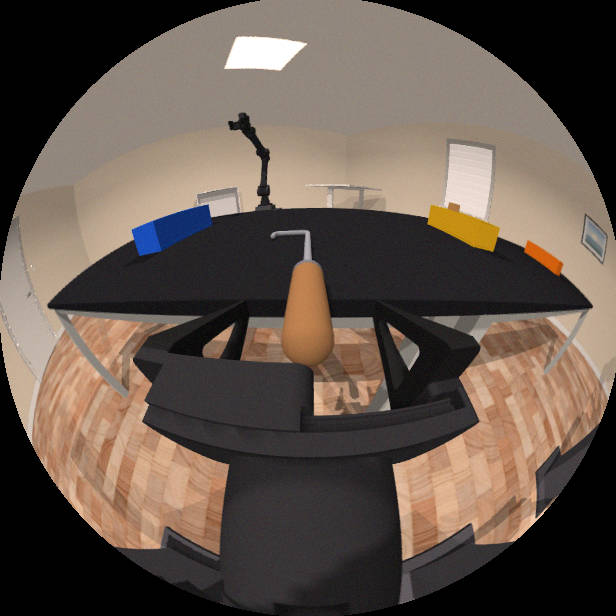

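>>> execute_actions([
  {"arm1":{"joints":{"joint4_rad":0.735}}},
], cameras=[])

>>> execute_actions([
  {"arm1":{"joints":{"gripper_m":0}}},
], cameras=[])

>>> execute_actions([
  {"arm1":{"joints":{"joint2_rad":2.47,"joint4_rad":0.78,"joint6_rad":-0.8}}},
], cameras=[])

>>> execute_actions([
  {"arm1":{"joints":{"joint2_rad":2.41,"joint6_rad":-1.58}}},
], cameras=[])

>>> execute_actions([
  {"arm1":{"joints":{"joint1_rad":-0.25,"joint5_rad":-0.4,"joint2_rad":2.1,"joint3_rad":1.6,"joint4_rad":0.57}}},
], cameras=[])

>>> execute_actions([
  {"arm1":{"joints":{"joint1_rad":0.18,"joint5_rad":0}}},
], cameras=["arm1_cam_wrist","arm4_cam_wrist"])

Scene clock: 134.93 s.
Joint torques (N m, as the arm reports them, + toward a larger angle): arm1=[ -0.98 -20.14   9.89   1.97  -0.04   0.23] | arm2=[-1.24  5.58  1.84 -0.71 -0.46 -0.15] | arm3=[ 0.09  5.59  3.87 -1.   -0.3  -0.16] | arm4=[ 1.78 -7.41  8.85  1.09  0.15 -0.19]
Motor temperatures (°C, as the motors report them): arm1=[21 30 34 22 21 21] | arm2=[23 30 26 21 22 21] | arm3=[20 27 28 21 24 23] | arm4=[21 25 39 21 23 23]
arm1.joint_positions: joint1_rad=-0.529 joint2_rad=+2.527 joint3_rad=+1.737 joint4_rad=+0.750 joint5_rad=-0.667 joint6_rad=-0.010 gripper_m=+0.095
arm1.joint_status: all done
arm1.hand: x=-0.2741 y=+0.1444 z=+0.7771 quat_wxyz=(-0.483, +0.506, -0.513, -0.498) (m; scene frame)
arm2.joint_positions: joint1_rad=+0.590 joint2_rad=+0.810 joint3_rad=+2.049 joint4_rad=+0.674 joint5_rad=+0.732 joint6_rad=+0.005 gripper_m=+0.093
arm2.joint_status: not commanded
arm2.hand: x=+0.4059 y=-0.6239 z=+1.7913 quat_wxyz=(-0.315, -0.288, -0.253, -0.868) (m; scene frame)
arm3.joint_positions: joint1_rad=-0.492 joint2_rad=+0.802 joint3_rad=+1.824 joint4_rad=+0.823 joint5_rad=+0.677 joint6_rad=+0.007 gripper_m=+0.093
arm3.joint_status: not commanded
arm3.hand: x=+1.2667 y=-0.7097 z=+1.7515 quat_wxyz=(-0.786, -0.353, -0.044, -0.505) (m; scene frame)
arm4.joint_positions: joint1_rad=+0.033 joint2_rad=+1.182 joint3_rad=+1.512 joint4_rad=-0.290 joint5_rad=-0.003 joint6_rad=+0.011 gripper_m=+0.080
arm4.joint_status: not commanded
arm4.hand: x=-0.7476 y=+1.2429 z=+1.3851 quat_wxyz=(-0.509, -0.498, -0.479, +0.514) (m; scene frame)
pictures: none
No camera images: the call's "cameras" was empty. Leave "cameras" out to get every camera's image.

Scene clock: 135.67 s.
Joint torques (N m, as the arm reports them, + toward a larger angle): arm1=[ -1.   -20.04   9.92   1.97   0.07   0.23] | arm2=[-1.11  5.66  1.93 -0.88 -0.47 -0.14] | arm3=[-0.03  5.36  3.93 -0.99 -0.3  -0.19] | arm4=[ 1.77 -7.41  8.84  1.09  0.15 -0.19]
Motor temperatures (°C, as the motors report them): arm1=[21 31 34 22 21 21] | arm2=[23 30 26 21 22 21] | arm3=[20 27 28 21 24 23] | arm4=[21 25 39 21 23 23]
arm1.joint_positions: joint1_rad=-0.529 joint2_rad=+2.527 joint3_rad=+1.737 joint4_rad=+0.750 joint5_rad=-0.670 joint6_rad=-0.010 gripper_m=+0.031
arm1.joint_status: gripper_m off_target (ended at +0.031, target +0.000)
arm1.hand: x=-0.2746 y=+0.1444 z=+0.7771 quat_wxyz=(-0.482, +0.507, -0.512, -0.499) (m; scene frame)
arm2.joint_positions: joint1_rad=+0.590 joint2_rad=+0.810 joint3_rad=+2.049 joint4_rad=+0.674 joint5_rad=+0.732 joint6_rad=+0.005 gripper_m=+0.093
arm2.joint_status: not commanded
arm2.hand: x=+0.4059 y=-0.6239 z=+1.7913 quat_wxyz=(-0.315, -0.288, -0.253, -0.868) (m; scene frame)
arm3.joint_positions: joint1_rad=-0.492 joint2_rad=+0.802 joint3_rad=+1.824 joint4_rad=+0.823 joint5_rad=+0.677 joint6_rad=+0.007 gripper_m=+0.093
arm3.joint_status: not commanded
arm3.hand: x=+1.2667 y=-0.7097 z=+1.7515 quat_wxyz=(-0.786, -0.353, -0.044, -0.505) (m; scene frame)
arm4.joint_positions: joint1_rad=+0.033 joint2_rad=+1.182 joint3_rad=+1.512 joint4_rad=-0.290 joint5_rad=-0.003 joint6_rad=+0.011 gripper_m=+0.080
arm4.joint_status: not commanded
arm4.hand: x=-0.7476 y=+1.2429 z=+1.3851 quat_wxyz=(-0.509, -0.498, -0.479, +0.514) (m; scene frame)
pictures: none
No camera images: the call's "cameras" was empty. Leave "cameras" out to get every camera's image.

Scene clock: 137.43 s.
Joint torques (N m, as the arm reports them, + toward a larger angle): arm1=[ -1.01 -24.75  10.08   3.26   0.19  -0.17] | arm2=[-1.03  5.82  1.85 -0.77 -0.45 -0.15] | arm3=[ 0.44  5.47  3.94 -1.07 -0.3  -0.17] | arm4=[ 1.77 -7.44  8.85  1.09  0.15 -0.19]
Motor temperatures (°C, as the motors report them): arm1=[21 31 34 22 21 21] | arm2=[23 30 26 21 22 21] | arm3=[20 27 28 21 24 23] | arm4=[21 25 39 21 23 23]
arm1.joint_positions: joint1_rad=-0.529 joint2_rad=+2.496 joint3_rad=+1.737 joint4_rad=+0.763 joint5_rad=-0.672 joint6_rad=-0.768 gripper_m=+0.031
arm1.joint_status: all done
arm1.hand: x=-0.2729 y=+0.1471 z=+0.8057 quat_wxyz=(-0.648, +0.653, -0.274, -0.282) (m; scene frame)
arm2.joint_positions: joint1_rad=+0.590 joint2_rad=+0.810 joint3_rad=+2.049 joint4_rad=+0.674 joint5_rad=+0.732 joint6_rad=+0.005 gripper_m=+0.093
arm2.joint_status: not commanded
arm2.hand: x=+0.4059 y=-0.6239 z=+1.7913 quat_wxyz=(-0.315, -0.288, -0.253, -0.868) (m; scene frame)
arm3.joint_positions: joint1_rad=-0.492 joint2_rad=+0.802 joint3_rad=+1.824 joint4_rad=+0.823 joint5_rad=+0.677 joint6_rad=+0.007 gripper_m=+0.093
arm3.joint_status: not commanded
arm3.hand: x=+1.2667 y=-0.7097 z=+1.7515 quat_wxyz=(-0.786, -0.353, -0.044, -0.505) (m; scene frame)
arm4.joint_positions: joint1_rad=+0.033 joint2_rad=+1.182 joint3_rad=+1.512 joint4_rad=-0.290 joint5_rad=-0.003 joint6_rad=+0.011 gripper_m=+0.080
arm4.joint_status: not commanded
arm4.hand: x=-0.7476 y=+1.2429 z=+1.3851 quat_wxyz=(-0.509, -0.498, -0.479, +0.514) (m; scene frame)
pictures: none
No camera images: the call's "cameras" was empty. Leave "cameras" out to get every camera's image.

Scene clock: 139.17 s.
Joint torques (N m, as the arm reports them, + toward a larger angle): arm1=[ -1.03 -26.14  10.31   3.23   0.22   0.12] | arm2=[-0.84  5.75  1.88 -0.77 -0.44 -0.16] | arm3=[ 0.09  5.48  3.87 -1.06 -0.32 -0.18] | arm4=[ 1.78 -7.42  8.85  1.08  0.15 -0.19]
Motor temperatures (°C, as the motors report them): arm1=[21 32 34 22 21 21] | arm2=[23 29 26 21 22 21] | arm3=[20 27 28 21 24 23] | arm4=[21 25 39 21 23 23]
arm1.joint_positions: joint1_rad=-0.529 joint2_rad=+2.457 joint3_rad=+1.737 joint4_rad=+0.763 joint5_rad=-0.673 joint6_rad=-1.566 gripper_m=+0.031
arm1.joint_status: all done
arm1.hand: x=-0.2710 y=+0.1495 z=+0.8380 quat_wxyz=(-0.717, +0.697, +0.010, +0.001) (m; scene frame)
arm2.joint_positions: joint1_rad=+0.590 joint2_rad=+0.810 joint3_rad=+2.049 joint4_rad=+0.674 joint5_rad=+0.732 joint6_rad=+0.005 gripper_m=+0.093
arm2.joint_status: not commanded
arm2.hand: x=+0.4059 y=-0.6239 z=+1.7913 quat_wxyz=(-0.315, -0.288, -0.253, -0.868) (m; scene frame)
arm3.joint_positions: joint1_rad=-0.492 joint2_rad=+0.802 joint3_rad=+1.824 joint4_rad=+0.823 joint5_rad=+0.677 joint6_rad=+0.007 gripper_m=+0.093
arm3.joint_status: not commanded
arm3.hand: x=+1.2667 y=-0.7097 z=+1.7515 quat_wxyz=(-0.786, -0.353, -0.044, -0.505) (m; scene frame)
arm4.joint_positions: joint1_rad=+0.033 joint2_rad=+1.182 joint3_rad=+1.512 joint4_rad=-0.290 joint5_rad=-0.003 joint6_rad=+0.011 gripper_m=+0.080
arm4.joint_status: not commanded
arm4.hand: x=-0.7476 y=+1.2429 z=+1.3851 quat_wxyz=(-0.509, -0.498, -0.479, +0.514) (m; scene frame)
pictures: none
No camera images: the call's "cameras" was empty. Leave "cameras" out to get every camera's image.

Scene clock: 141.17 s.
Joint torques (N m, as the arm reports them, + toward a larger angle): arm1=[  0.07 -23.76  12.15   3.51  -0.01   0.11] | arm2=[-0.53  5.65  1.95 -0.74 -0.43 -0.15] | arm3=[ 0.14  5.83  3.83 -0.98 -0.3  -0.19] | arm4=[ 1.78 -7.41  8.84  1.08  0.15 -0.19]
Motor temperatures (°C, as the motors report them): arm1=[21 32 34 22 21 21] | arm2=[23 29 26 21 22 21] | arm3=[20 27 28 21 24 23] | arm4=[21 25 39 21 23 23]
arm1.joint_positions: joint1_rad=-0.253 joint2_rad=+2.136 joint3_rad=+1.582 joint4_rad=+0.551 joint5_rad=-0.399 joint6_rad=-1.570 gripper_m=+0.031
arm1.joint_status: all done
arm1.hand: x=-0.4564 y=+0.2135 z=+0.9763 quat_wxyz=(-0.704, +0.710, +0.002, -0.009) (m; scene frame)
arm2.joint_positions: joint1_rad=+0.590 joint2_rad=+0.810 joint3_rad=+2.049 joint4_rad=+0.674 joint5_rad=+0.732 joint6_rad=+0.005 gripper_m=+0.093
arm2.joint_status: not commanded
arm2.hand: x=+0.4059 y=-0.6239 z=+1.7913 quat_wxyz=(-0.315, -0.288, -0.253, -0.868) (m; scene frame)
arm3.joint_positions: joint1_rad=-0.492 joint2_rad=+0.802 joint3_rad=+1.824 joint4_rad=+0.823 joint5_rad=+0.677 joint6_rad=+0.007 gripper_m=+0.093
arm3.joint_status: not commanded
arm3.hand: x=+1.2667 y=-0.7097 z=+1.7515 quat_wxyz=(-0.786, -0.353, -0.044, -0.505) (m; scene frame)
arm4.joint_positions: joint1_rad=+0.033 joint2_rad=+1.182 joint3_rad=+1.512 joint4_rad=-0.290 joint5_rad=-0.003 joint6_rad=+0.011 gripper_m=+0.080
arm4.joint_status: not commanded
arm4.hand: x=-0.7476 y=+1.2429 z=+1.3851 quat_wxyz=(-0.509, -0.498, -0.479, +0.514) (m; scene frame)
pictures: none
No camera images: the call's "cameras" was empty. Leave "cameras" out to get every camera's image.

Scene clock: 143.30 s.
Joint torques (N m, as the arm reports them, + toward a larger angle): arm1=[ -0.42 -23.48  12.04   3.56   0.13   0.12] | arm2=[-1.22  5.45  1.9  -0.84 -0.46 -0.14] | arm3=[ 0.13  5.67  3.87 -1.06 -0.32 -0.17] | arm4=[ 1.79 -7.38  8.83  1.09  0.16 -0.19]
Motor temperatures (°C, as the motors report them): arm1=[21 32 34 22 21 21] | arm2=[23 29 26 21 22 21] | arm3=[20 27 28 21 24 23] | arm4=[21 25 39 21 23 23]
arm1.joint_positions: joint1_rad=+0.183 joint2_rad=+2.136 joint3_rad=+1.582 joint4_rad=+0.551 joint5_rad=+0.000 joint6_rad=-1.571 gripper_m=+0.031
arm1.joint_status: all done
arm1.hand: x=-0.7537 y=+0.2619 z=+0.9779 quat_wxyz=(-0.703, +0.710, +0.017, -0.021) (m; scene frame)
arm2.joint_positions: joint1_rad=+0.590 joint2_rad=+0.810 joint3_rad=+2.049 joint4_rad=+0.674 joint5_rad=+0.732 joint6_rad=+0.005 gripper_m=+0.093
arm2.joint_status: not commanded
arm2.hand: x=+0.4059 y=-0.6239 z=+1.7913 quat_wxyz=(-0.315, -0.288, -0.253, -0.868) (m; scene frame)
arm3.joint_positions: joint1_rad=-0.492 joint2_rad=+0.802 joint3_rad=+1.824 joint4_rad=+0.823 joint5_rad=+0.677 joint6_rad=+0.007 gripper_m=+0.093
arm3.joint_status: not commanded
arm3.hand: x=+1.2667 y=-0.7097 z=+1.7515 quat_wxyz=(-0.786, -0.353, -0.044, -0.505) (m; scene frame)
arm4.joint_positions: joint1_rad=+0.033 joint2_rad=+1.182 joint3_rad=+1.512 joint4_rad=-0.290 joint5_rad=-0.003 joint6_rad=+0.011 gripper_m=+0.080
arm4.joint_status: not commanded
arm4.hand: x=-0.7476 y=+1.2429 z=+1.3851 quat_wxyz=(-0.509, -0.498, -0.479, +0.514) (m; scene frame)
pictures: arm1_cam_wrist, arm4_cam_wrist
Images, in order (width x height): arm1_cam_wrist 616x616, arm4_cam_wrist 616x616.

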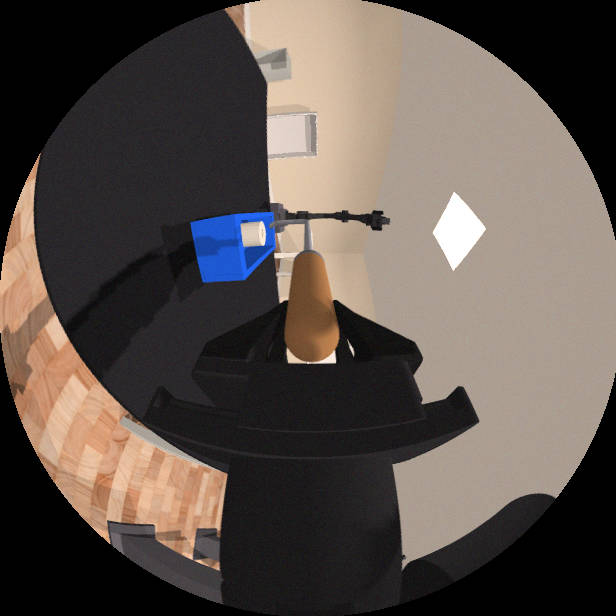

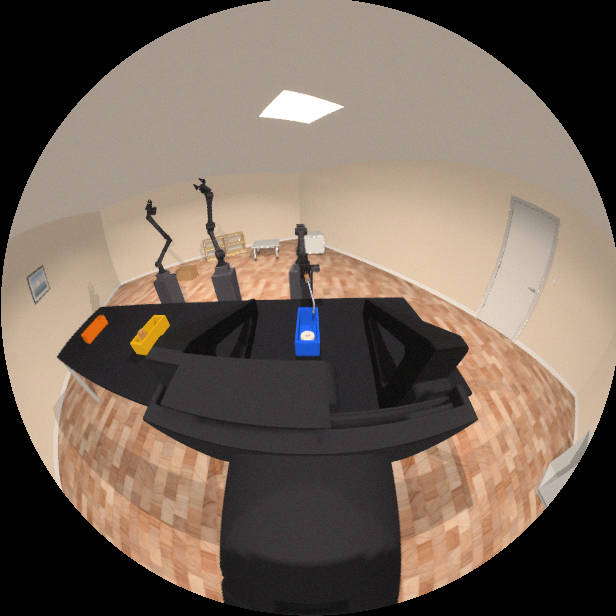

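Tip ~3 cm too far −x; correct with joint 5.

>>> execute_actions([
  {"arm1":{"joints":{"joint5_rad":0.065,"joint2_rad":2.225,"joint3_rad":1.45,"joint4_rad":0.83}}},
], cameras=["arm1_cam_wrist"])

>>> execute_actions([
  {"arm1":{"joints":{"joint2_rad":2.05,"joint3_rad":1.09,"joint4_rad":1.02}}},
], cameras=[])

>>> execute_actions([
  {"arm1":{"joints":{"joint2_rad":1.91,"joint3_rad":0.8,"joint4_rad":1.18}}},
], cameras=[])

>>> execute_actions([
  {"arm1":{"joints":{"joint2_rad":1.82,"joint3_rad":0.575,"joint4_rad":1.31}}},
], cameras=["arm1_cam_wrist","room_b"])

>>> zoom_image(camera="room_b", region=[245,230,315,285])

Scene clock: 151.63 s.
Joint torques (N m, as the arm reports them, + toward a larger angle): arm1=[ -0.28 -22.06   9.94   4.73   0.04   0.12] | arm2=[-0.93  5.5   2.03 -0.73 -0.44 -0.14] | arm3=[ 0.07  5.5   3.9  -1.05 -0.32 -0.18] | arm4=[ 1.79 -7.43  8.85  1.09  0.15 -0.19]
Motor temperatures (°C, as the motors report them): arm1=[21 33 35 22 21 21] | arm2=[23 28 25 21 22 21] | arm3=[20 27 28 21 24 23] | arm4=[21 25 39 21 23 23]
arm1.joint_positions: joint1_rad=+0.181 joint2_rad=+2.244 joint3_rad=+1.437 joint4_rad=+0.781 joint5_rad=+0.066 joint6_rad=-1.571 gripper_m=+0.031
arm1.joint_status: all done
arm1.hand: x=-0.7395 y=+0.2300 z=+0.8684 quat_wxyz=(-0.696, +0.718, -0.007, +0.004) (m; scene frame)
arm2.joint_positions: joint1_rad=+0.590 joint2_rad=+0.810 joint3_rad=+2.049 joint4_rad=+0.674 joint5_rad=+0.732 joint6_rad=+0.005 gripper_m=+0.093
arm2.joint_status: not commanded
arm2.hand: x=+0.4059 y=-0.6239 z=+1.7913 quat_wxyz=(-0.315, -0.288, -0.253, -0.868) (m; scene frame)
arm3.joint_positions: joint1_rad=-0.492 joint2_rad=+0.802 joint3_rad=+1.824 joint4_rad=+0.823 joint5_rad=+0.677 joint6_rad=+0.007 gripper_m=+0.093
arm3.joint_status: not commanded
arm3.hand: x=+1.2667 y=-0.7097 z=+1.7515 quat_wxyz=(-0.786, -0.353, -0.044, -0.505) (m; scene frame)
arm4.joint_positions: joint1_rad=+0.033 joint2_rad=+1.182 joint3_rad=+1.512 joint4_rad=-0.290 joint5_rad=-0.003 joint6_rad=+0.011 gripper_m=+0.080
arm4.joint_status: not commanded
arm4.hand: x=-0.7476 y=+1.2429 z=+1.3851 quat_wxyz=(-0.509, -0.498, -0.479, +0.514) (m; scene frame)
pictures: arm1_cam_wrist
Images, in order (width x height): arm1_cam_wrist 616x616.

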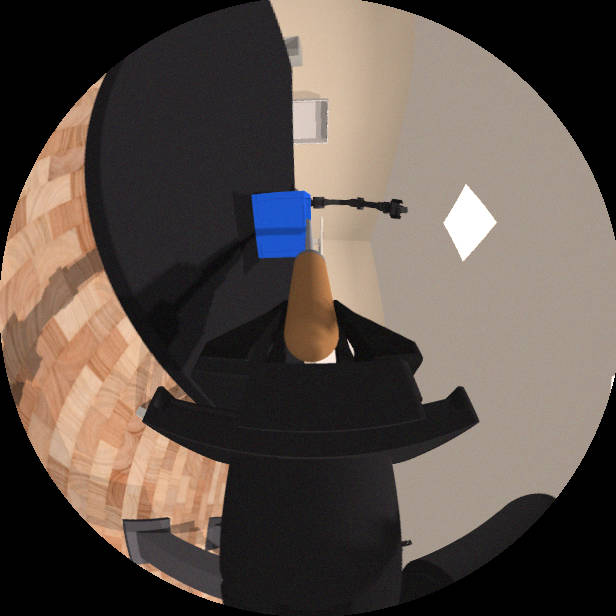

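Scene clock: 152.63 s.
Joint torques (N m, as the arm reports them, + toward a larger angle): arm1=[ -0.86 -20.6    7.09   4.39   0.04   0.12] | arm2=[-0.84  6.11  1.81 -0.75 -0.45 -0.15] | arm3=[ 0.34  5.71  3.94 -1.02 -0.31 -0.2 ] | arm4=[ 1.77 -7.42  8.85  1.09  0.15 -0.19]
Motor temperatures (°C, as the motors report them): arm1=[21 33 35 22 21 21] | arm2=[23 28 25 21 22 21] | arm3=[20 27 28 21 24 23] | arm4=[21 25 39 21 23 23]
arm1.joint_positions: joint1_rad=+0.181 joint2_rad=+2.095 joint3_rad=+1.091 joint4_rad=+0.982 joint5_rad=+0.066 joint6_rad=-1.571 gripper_m=+0.031
arm1.joint_status: all done
arm1.hand: x=-0.7344 y=+0.1302 z=+0.8639 quat_wxyz=(-0.697, +0.717, -0.007, +0.004) (m; scene frame)
arm2.joint_positions: joint1_rad=+0.590 joint2_rad=+0.810 joint3_rad=+2.049 joint4_rad=+0.674 joint5_rad=+0.732 joint6_rad=+0.005 gripper_m=+0.093
arm2.joint_status: not commanded
arm2.hand: x=+0.4059 y=-0.6239 z=+1.7913 quat_wxyz=(-0.315, -0.288, -0.253, -0.868) (m; scene frame)
arm3.joint_positions: joint1_rad=-0.492 joint2_rad=+0.802 joint3_rad=+1.824 joint4_rad=+0.823 joint5_rad=+0.677 joint6_rad=+0.007 gripper_m=+0.093
arm3.joint_status: not commanded
arm3.hand: x=+1.2667 y=-0.7097 z=+1.7515 quat_wxyz=(-0.786, -0.353, -0.044, -0.505) (m; scene frame)
arm4.joint_positions: joint1_rad=+0.033 joint2_rad=+1.182 joint3_rad=+1.512 joint4_rad=-0.290 joint5_rad=-0.003 joint6_rad=+0.011 gripper_m=+0.080
arm4.joint_status: not commanded
arm4.hand: x=-0.7476 y=+1.2429 z=+1.3851 quat_wxyz=(-0.509, -0.498, -0.479, +0.514) (m; scene frame)
pictures: none
No camera images: the call's "cameras" was empty. Leave "cameras" out to get every camera's image.

Scene clock: 153.60 s.
Joint torques (N m, as the arm reports them, + toward a larger angle): arm1=[ -0.73 -17.2    6.53   4.9    0.04   0.12] | arm2=[-0.81  6.01  1.84 -0.8  -0.46 -0.13] | arm3=[ 0.07  5.61  3.9  -1.08 -0.31 -0.2 ] | arm4=[ 1.8  -7.42  8.84  1.09  0.16 -0.19]
Motor temperatures (°C, as the motors report them): arm1=[21 33 35 22 21 21] | arm2=[23 28 25 21 22 21] | arm3=[20 27 28 21 24 23] | arm4=[21 25 40 21 23 23]
arm1.joint_positions: joint1_rad=+0.181 joint2_rad=+1.950 joint3_rad=+0.792 joint4_rad=+1.129 joint5_rad=+0.066 joint6_rad=-1.571 gripper_m=+0.031
arm1.joint_status: all done
arm1.hand: x=-0.7294 y=+0.0334 z=+0.8674 quat_wxyz=(-0.695, +0.719, -0.007, +0.004) (m; scene frame)
arm2.joint_positions: joint1_rad=+0.590 joint2_rad=+0.810 joint3_rad=+2.049 joint4_rad=+0.674 joint5_rad=+0.732 joint6_rad=+0.005 gripper_m=+0.093
arm2.joint_status: not commanded
arm2.hand: x=+0.4059 y=-0.6239 z=+1.7913 quat_wxyz=(-0.315, -0.288, -0.253, -0.868) (m; scene frame)
arm3.joint_positions: joint1_rad=-0.492 joint2_rad=+0.802 joint3_rad=+1.824 joint4_rad=+0.823 joint5_rad=+0.677 joint6_rad=+0.007 gripper_m=+0.093
arm3.joint_status: not commanded
arm3.hand: x=+1.2667 y=-0.7097 z=+1.7515 quat_wxyz=(-0.786, -0.353, -0.044, -0.505) (m; scene frame)
arm4.joint_positions: joint1_rad=+0.033 joint2_rad=+1.182 joint3_rad=+1.512 joint4_rad=-0.290 joint5_rad=-0.003 joint6_rad=+0.011 gripper_m=+0.080
arm4.joint_status: not commanded
arm4.hand: x=-0.7476 y=+1.2429 z=+1.3851 quat_wxyz=(-0.509, -0.498, -0.479, +0.514) (m; scene frame)
pictures: none
No camera images: the call's "cameras" was empty. Leave "cameras" out to get every camera's image.

Scene clock: 154.47 s.
Joint torques (N m, as the arm reports them, + toward a larger angle): arm1=[ -0.61 -14.68   5.26   4.93   0.04   0.12] | arm2=[-1.08  5.84  1.87 -0.78 -0.47 -0.14] | arm3=[-0.07  5.55  3.93 -0.99 -0.31 -0.18] | arm4=[ 1.79 -7.43  8.84  1.09  0.15 -0.19]
Motor temperatures (°C, as the motors report them): arm1=[21 33 35 22 21 21] | arm2=[23 28 25 21 22 21] | arm3=[20 27 28 21 24 23] | arm4=[21 25 40 21 23 23]
arm1.joint_positions: joint1_rad=+0.181 joint2_rad=+1.860 joint3_rad=+0.568 joint4_rad=+1.259 joint5_rad=+0.066 joint6_rad=-1.572 gripper_m=+0.031
arm1.joint_status: all done
arm1.hand: x=-0.7254 y=-0.0451 z=+0.8668 quat_wxyz=(-0.693, +0.721, -0.007, +0.004) (m; scene frame)
arm2.joint_positions: joint1_rad=+0.590 joint2_rad=+0.810 joint3_rad=+2.049 joint4_rad=+0.674 joint5_rad=+0.732 joint6_rad=+0.005 gripper_m=+0.093
arm2.joint_status: not commanded
arm2.hand: x=+0.4059 y=-0.6239 z=+1.7913 quat_wxyz=(-0.315, -0.288, -0.253, -0.868) (m; scene frame)
arm3.joint_positions: joint1_rad=-0.492 joint2_rad=+0.802 joint3_rad=+1.824 joint4_rad=+0.823 joint5_rad=+0.677 joint6_rad=+0.007 gripper_m=+0.093
arm3.joint_status: not commanded
arm3.hand: x=+1.2667 y=-0.7097 z=+1.7515 quat_wxyz=(-0.786, -0.353, -0.044, -0.505) (m; scene frame)
arm4.joint_positions: joint1_rad=+0.033 joint2_rad=+1.182 joint3_rad=+1.512 joint4_rad=-0.290 joint5_rad=-0.003 joint6_rad=+0.011 gripper_m=+0.080
arm4.joint_status: not commanded
arm4.hand: x=-0.7476 y=+1.2429 z=+1.3851 quat_wxyz=(-0.509, -0.498, -0.479, +0.514) (m; scene frame)
pictures: arm1_cam_wrist, room_b
Images, in order (width x height): arm1_cam_wrist 616x616, room_b 672x504.

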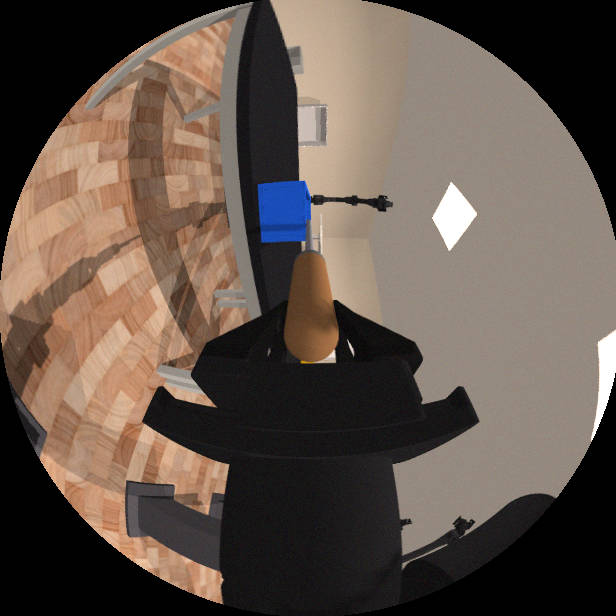

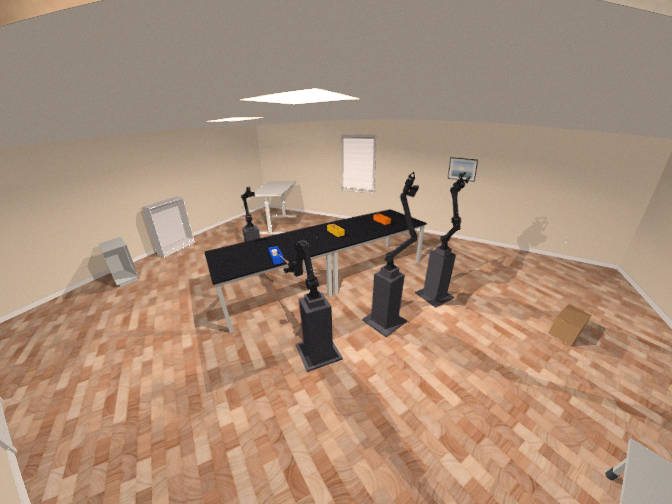

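Region (245, 230, 315, 285) of room_b's 672x504 image, scaled by 7.200, with more detail than that image has; it fills the top 396 rows of this view, and the rest is white.

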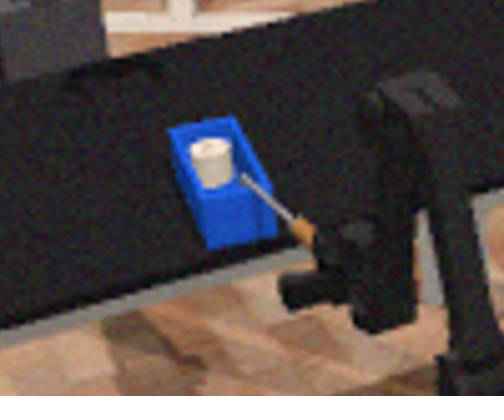

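>>> execute_actions([
  {"arm1":{"joints":{"joint2_rad":1.8,"joint3_rad":0.51,"joint4_rad":1.35}}},
], cameras=[])

>>> execute_actions([
  {"arm1":{"joints":{"joint3_rad":0.85}}},
], cameras=["arm1_cam_wrist","room_b"])

>>> zoom_image(camera="room_b", region=[245,230,315,285])

Scene clock: 160.63 s.
Joint torques (N m, as the arm reports them, + toward a larger angle): arm1=[ -0.65 -14.     4.65   4.85   0.04   0.12] | arm2=[-1.25  5.44  1.92 -0.82 -0.4  -0.15] | arm3=[ 0.13  5.49  3.85 -1.08 -0.32 -0.2 ] | arm4=[ 1.78 -7.41  8.84  1.09  0.16 -0.19]
Motor temperatures (°C, as the motors report them): arm1=[21 33 34 22 21 21] | arm2=[23 28 25 21 22 21] | arm3=[20 27 28 21 24 23] | arm4=[21 24 40 21 23 23]
arm1.joint_positions: joint1_rad=+0.181 joint2_rad=+1.839 joint3_rad=+0.505 joint4_rad=+1.301 joint5_rad=+0.066 joint6_rad=-1.572 gripper_m=+0.031
arm1.joint_status: all done
arm1.hand: x=-0.7243 y=-0.0676 z=+0.8662 quat_wxyz=(-0.693, +0.721, -0.007, +0.004) (m; scene frame)
arm2.joint_positions: joint1_rad=+0.590 joint2_rad=+0.810 joint3_rad=+2.049 joint4_rad=+0.674 joint5_rad=+0.732 joint6_rad=+0.005 gripper_m=+0.093
arm2.joint_status: not commanded
arm2.hand: x=+0.4059 y=-0.6239 z=+1.7913 quat_wxyz=(-0.315, -0.288, -0.253, -0.868) (m; scene frame)
arm3.joint_positions: joint1_rad=-0.492 joint2_rad=+0.802 joint3_rad=+1.824 joint4_rad=+0.823 joint5_rad=+0.677 joint6_rad=+0.007 gripper_m=+0.093
arm3.joint_status: not commanded
arm3.hand: x=+1.2667 y=-0.7097 z=+1.7515 quat_wxyz=(-0.786, -0.353, -0.044, -0.505) (m; scene frame)
arm4.joint_positions: joint1_rad=+0.033 joint2_rad=+1.182 joint3_rad=+1.512 joint4_rad=-0.290 joint5_rad=-0.003 joint6_rad=+0.011 gripper_m=+0.080
arm4.joint_status: not commanded
arm4.hand: x=-0.7476 y=+1.2429 z=+1.3851 quat_wxyz=(-0.509, -0.498, -0.479, +0.514) (m; scene frame)
pictures: none
No camera images: the call's "cameras" was empty. Leave "cameras" out to get every camera's image.

Scene clock: 161.93 s.
Joint torques (N m, as the arm reports them, + toward a larger angle): arm1=[ -0.56 -16.4   10.43   4.85   0.05   0.13] | arm2=[-0.99  5.93  1.92 -0.87 -0.45 -0.17] | arm3=[ 0.08  5.59  3.85 -1.02 -0.32 -0.2 ] | arm4=[ 1.8  -7.43  8.85  1.09  0.15 -0.19]
Motor temperatures (°C, as the motors report them): arm1=[21 33 34 22 21 21] | arm2=[23 28 25 21 22 21] | arm3=[20 27 28 21 24 23] | arm4=[21 24 40 21 23 23]
arm1.joint_positions: joint1_rad=+0.181 joint2_rad=+1.836 joint3_rad=+0.812 joint4_rad=+1.301 joint5_rad=+0.066 joint6_rad=-1.573 gripper_m=+0.031
arm1.joint_status: all done
arm1.hand: x=-0.7285 y=+0.0317 z=+0.9865 quat_wxyz=(-0.796, +0.605, -0.013, -0.002) (m; scene frame)
arm2.joint_positions: joint1_rad=+0.590 joint2_rad=+0.810 joint3_rad=+2.049 joint4_rad=+0.674 joint5_rad=+0.732 joint6_rad=+0.005 gripper_m=+0.093
arm2.joint_status: not commanded
arm2.hand: x=+0.4059 y=-0.6239 z=+1.7913 quat_wxyz=(-0.315, -0.288, -0.253, -0.868) (m; scene frame)
arm3.joint_positions: joint1_rad=-0.492 joint2_rad=+0.802 joint3_rad=+1.824 joint4_rad=+0.823 joint5_rad=+0.677 joint6_rad=+0.007 gripper_m=+0.093
arm3.joint_status: not commanded
arm3.hand: x=+1.2667 y=-0.7097 z=+1.7515 quat_wxyz=(-0.786, -0.353, -0.044, -0.505) (m; scene frame)
arm4.joint_positions: joint1_rad=+0.033 joint2_rad=+1.182 joint3_rad=+1.512 joint4_rad=-0.290 joint5_rad=-0.003 joint6_rad=+0.011 gripper_m=+0.080
arm4.joint_status: not commanded
arm4.hand: x=-0.7476 y=+1.2429 z=+1.3851 quat_wxyz=(-0.509, -0.498, -0.479, +0.514) (m; scene frame)
pictures: arm1_cam_wrist, room_b
Images, in order (width x height): arm1_cam_wrist 616x616, room_b 672x504.

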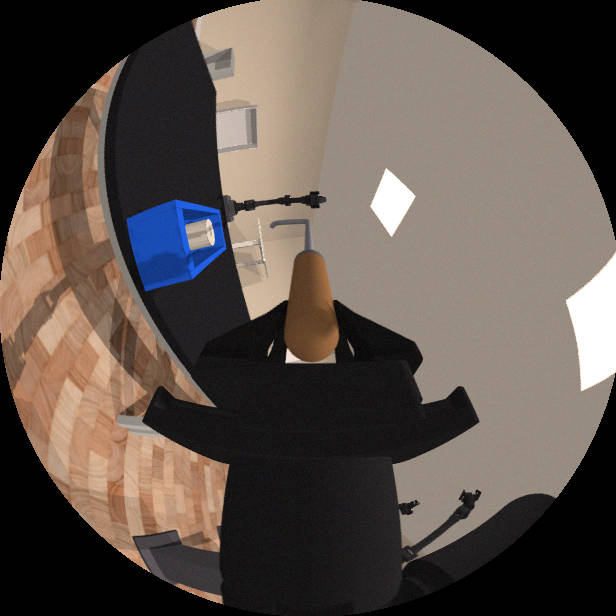

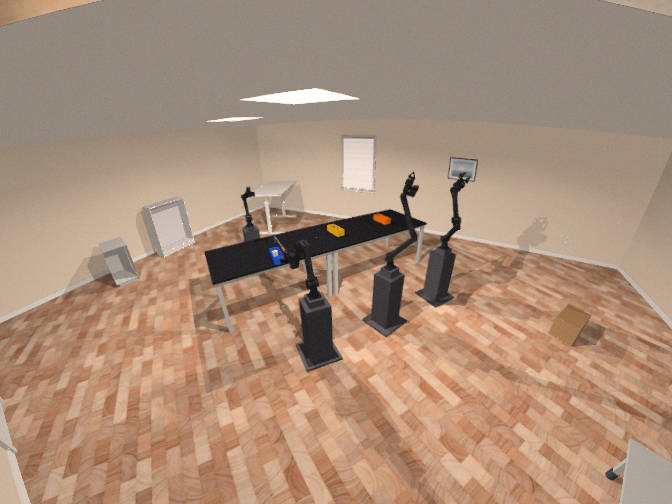

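Region (245, 230, 315, 285) of room_b's 672x504 image, scaled by 7.200, with more detail than that image has; it fills the top 396 rows of this view, and the rest is white.

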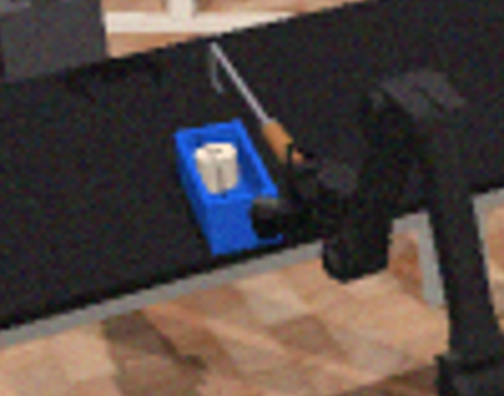

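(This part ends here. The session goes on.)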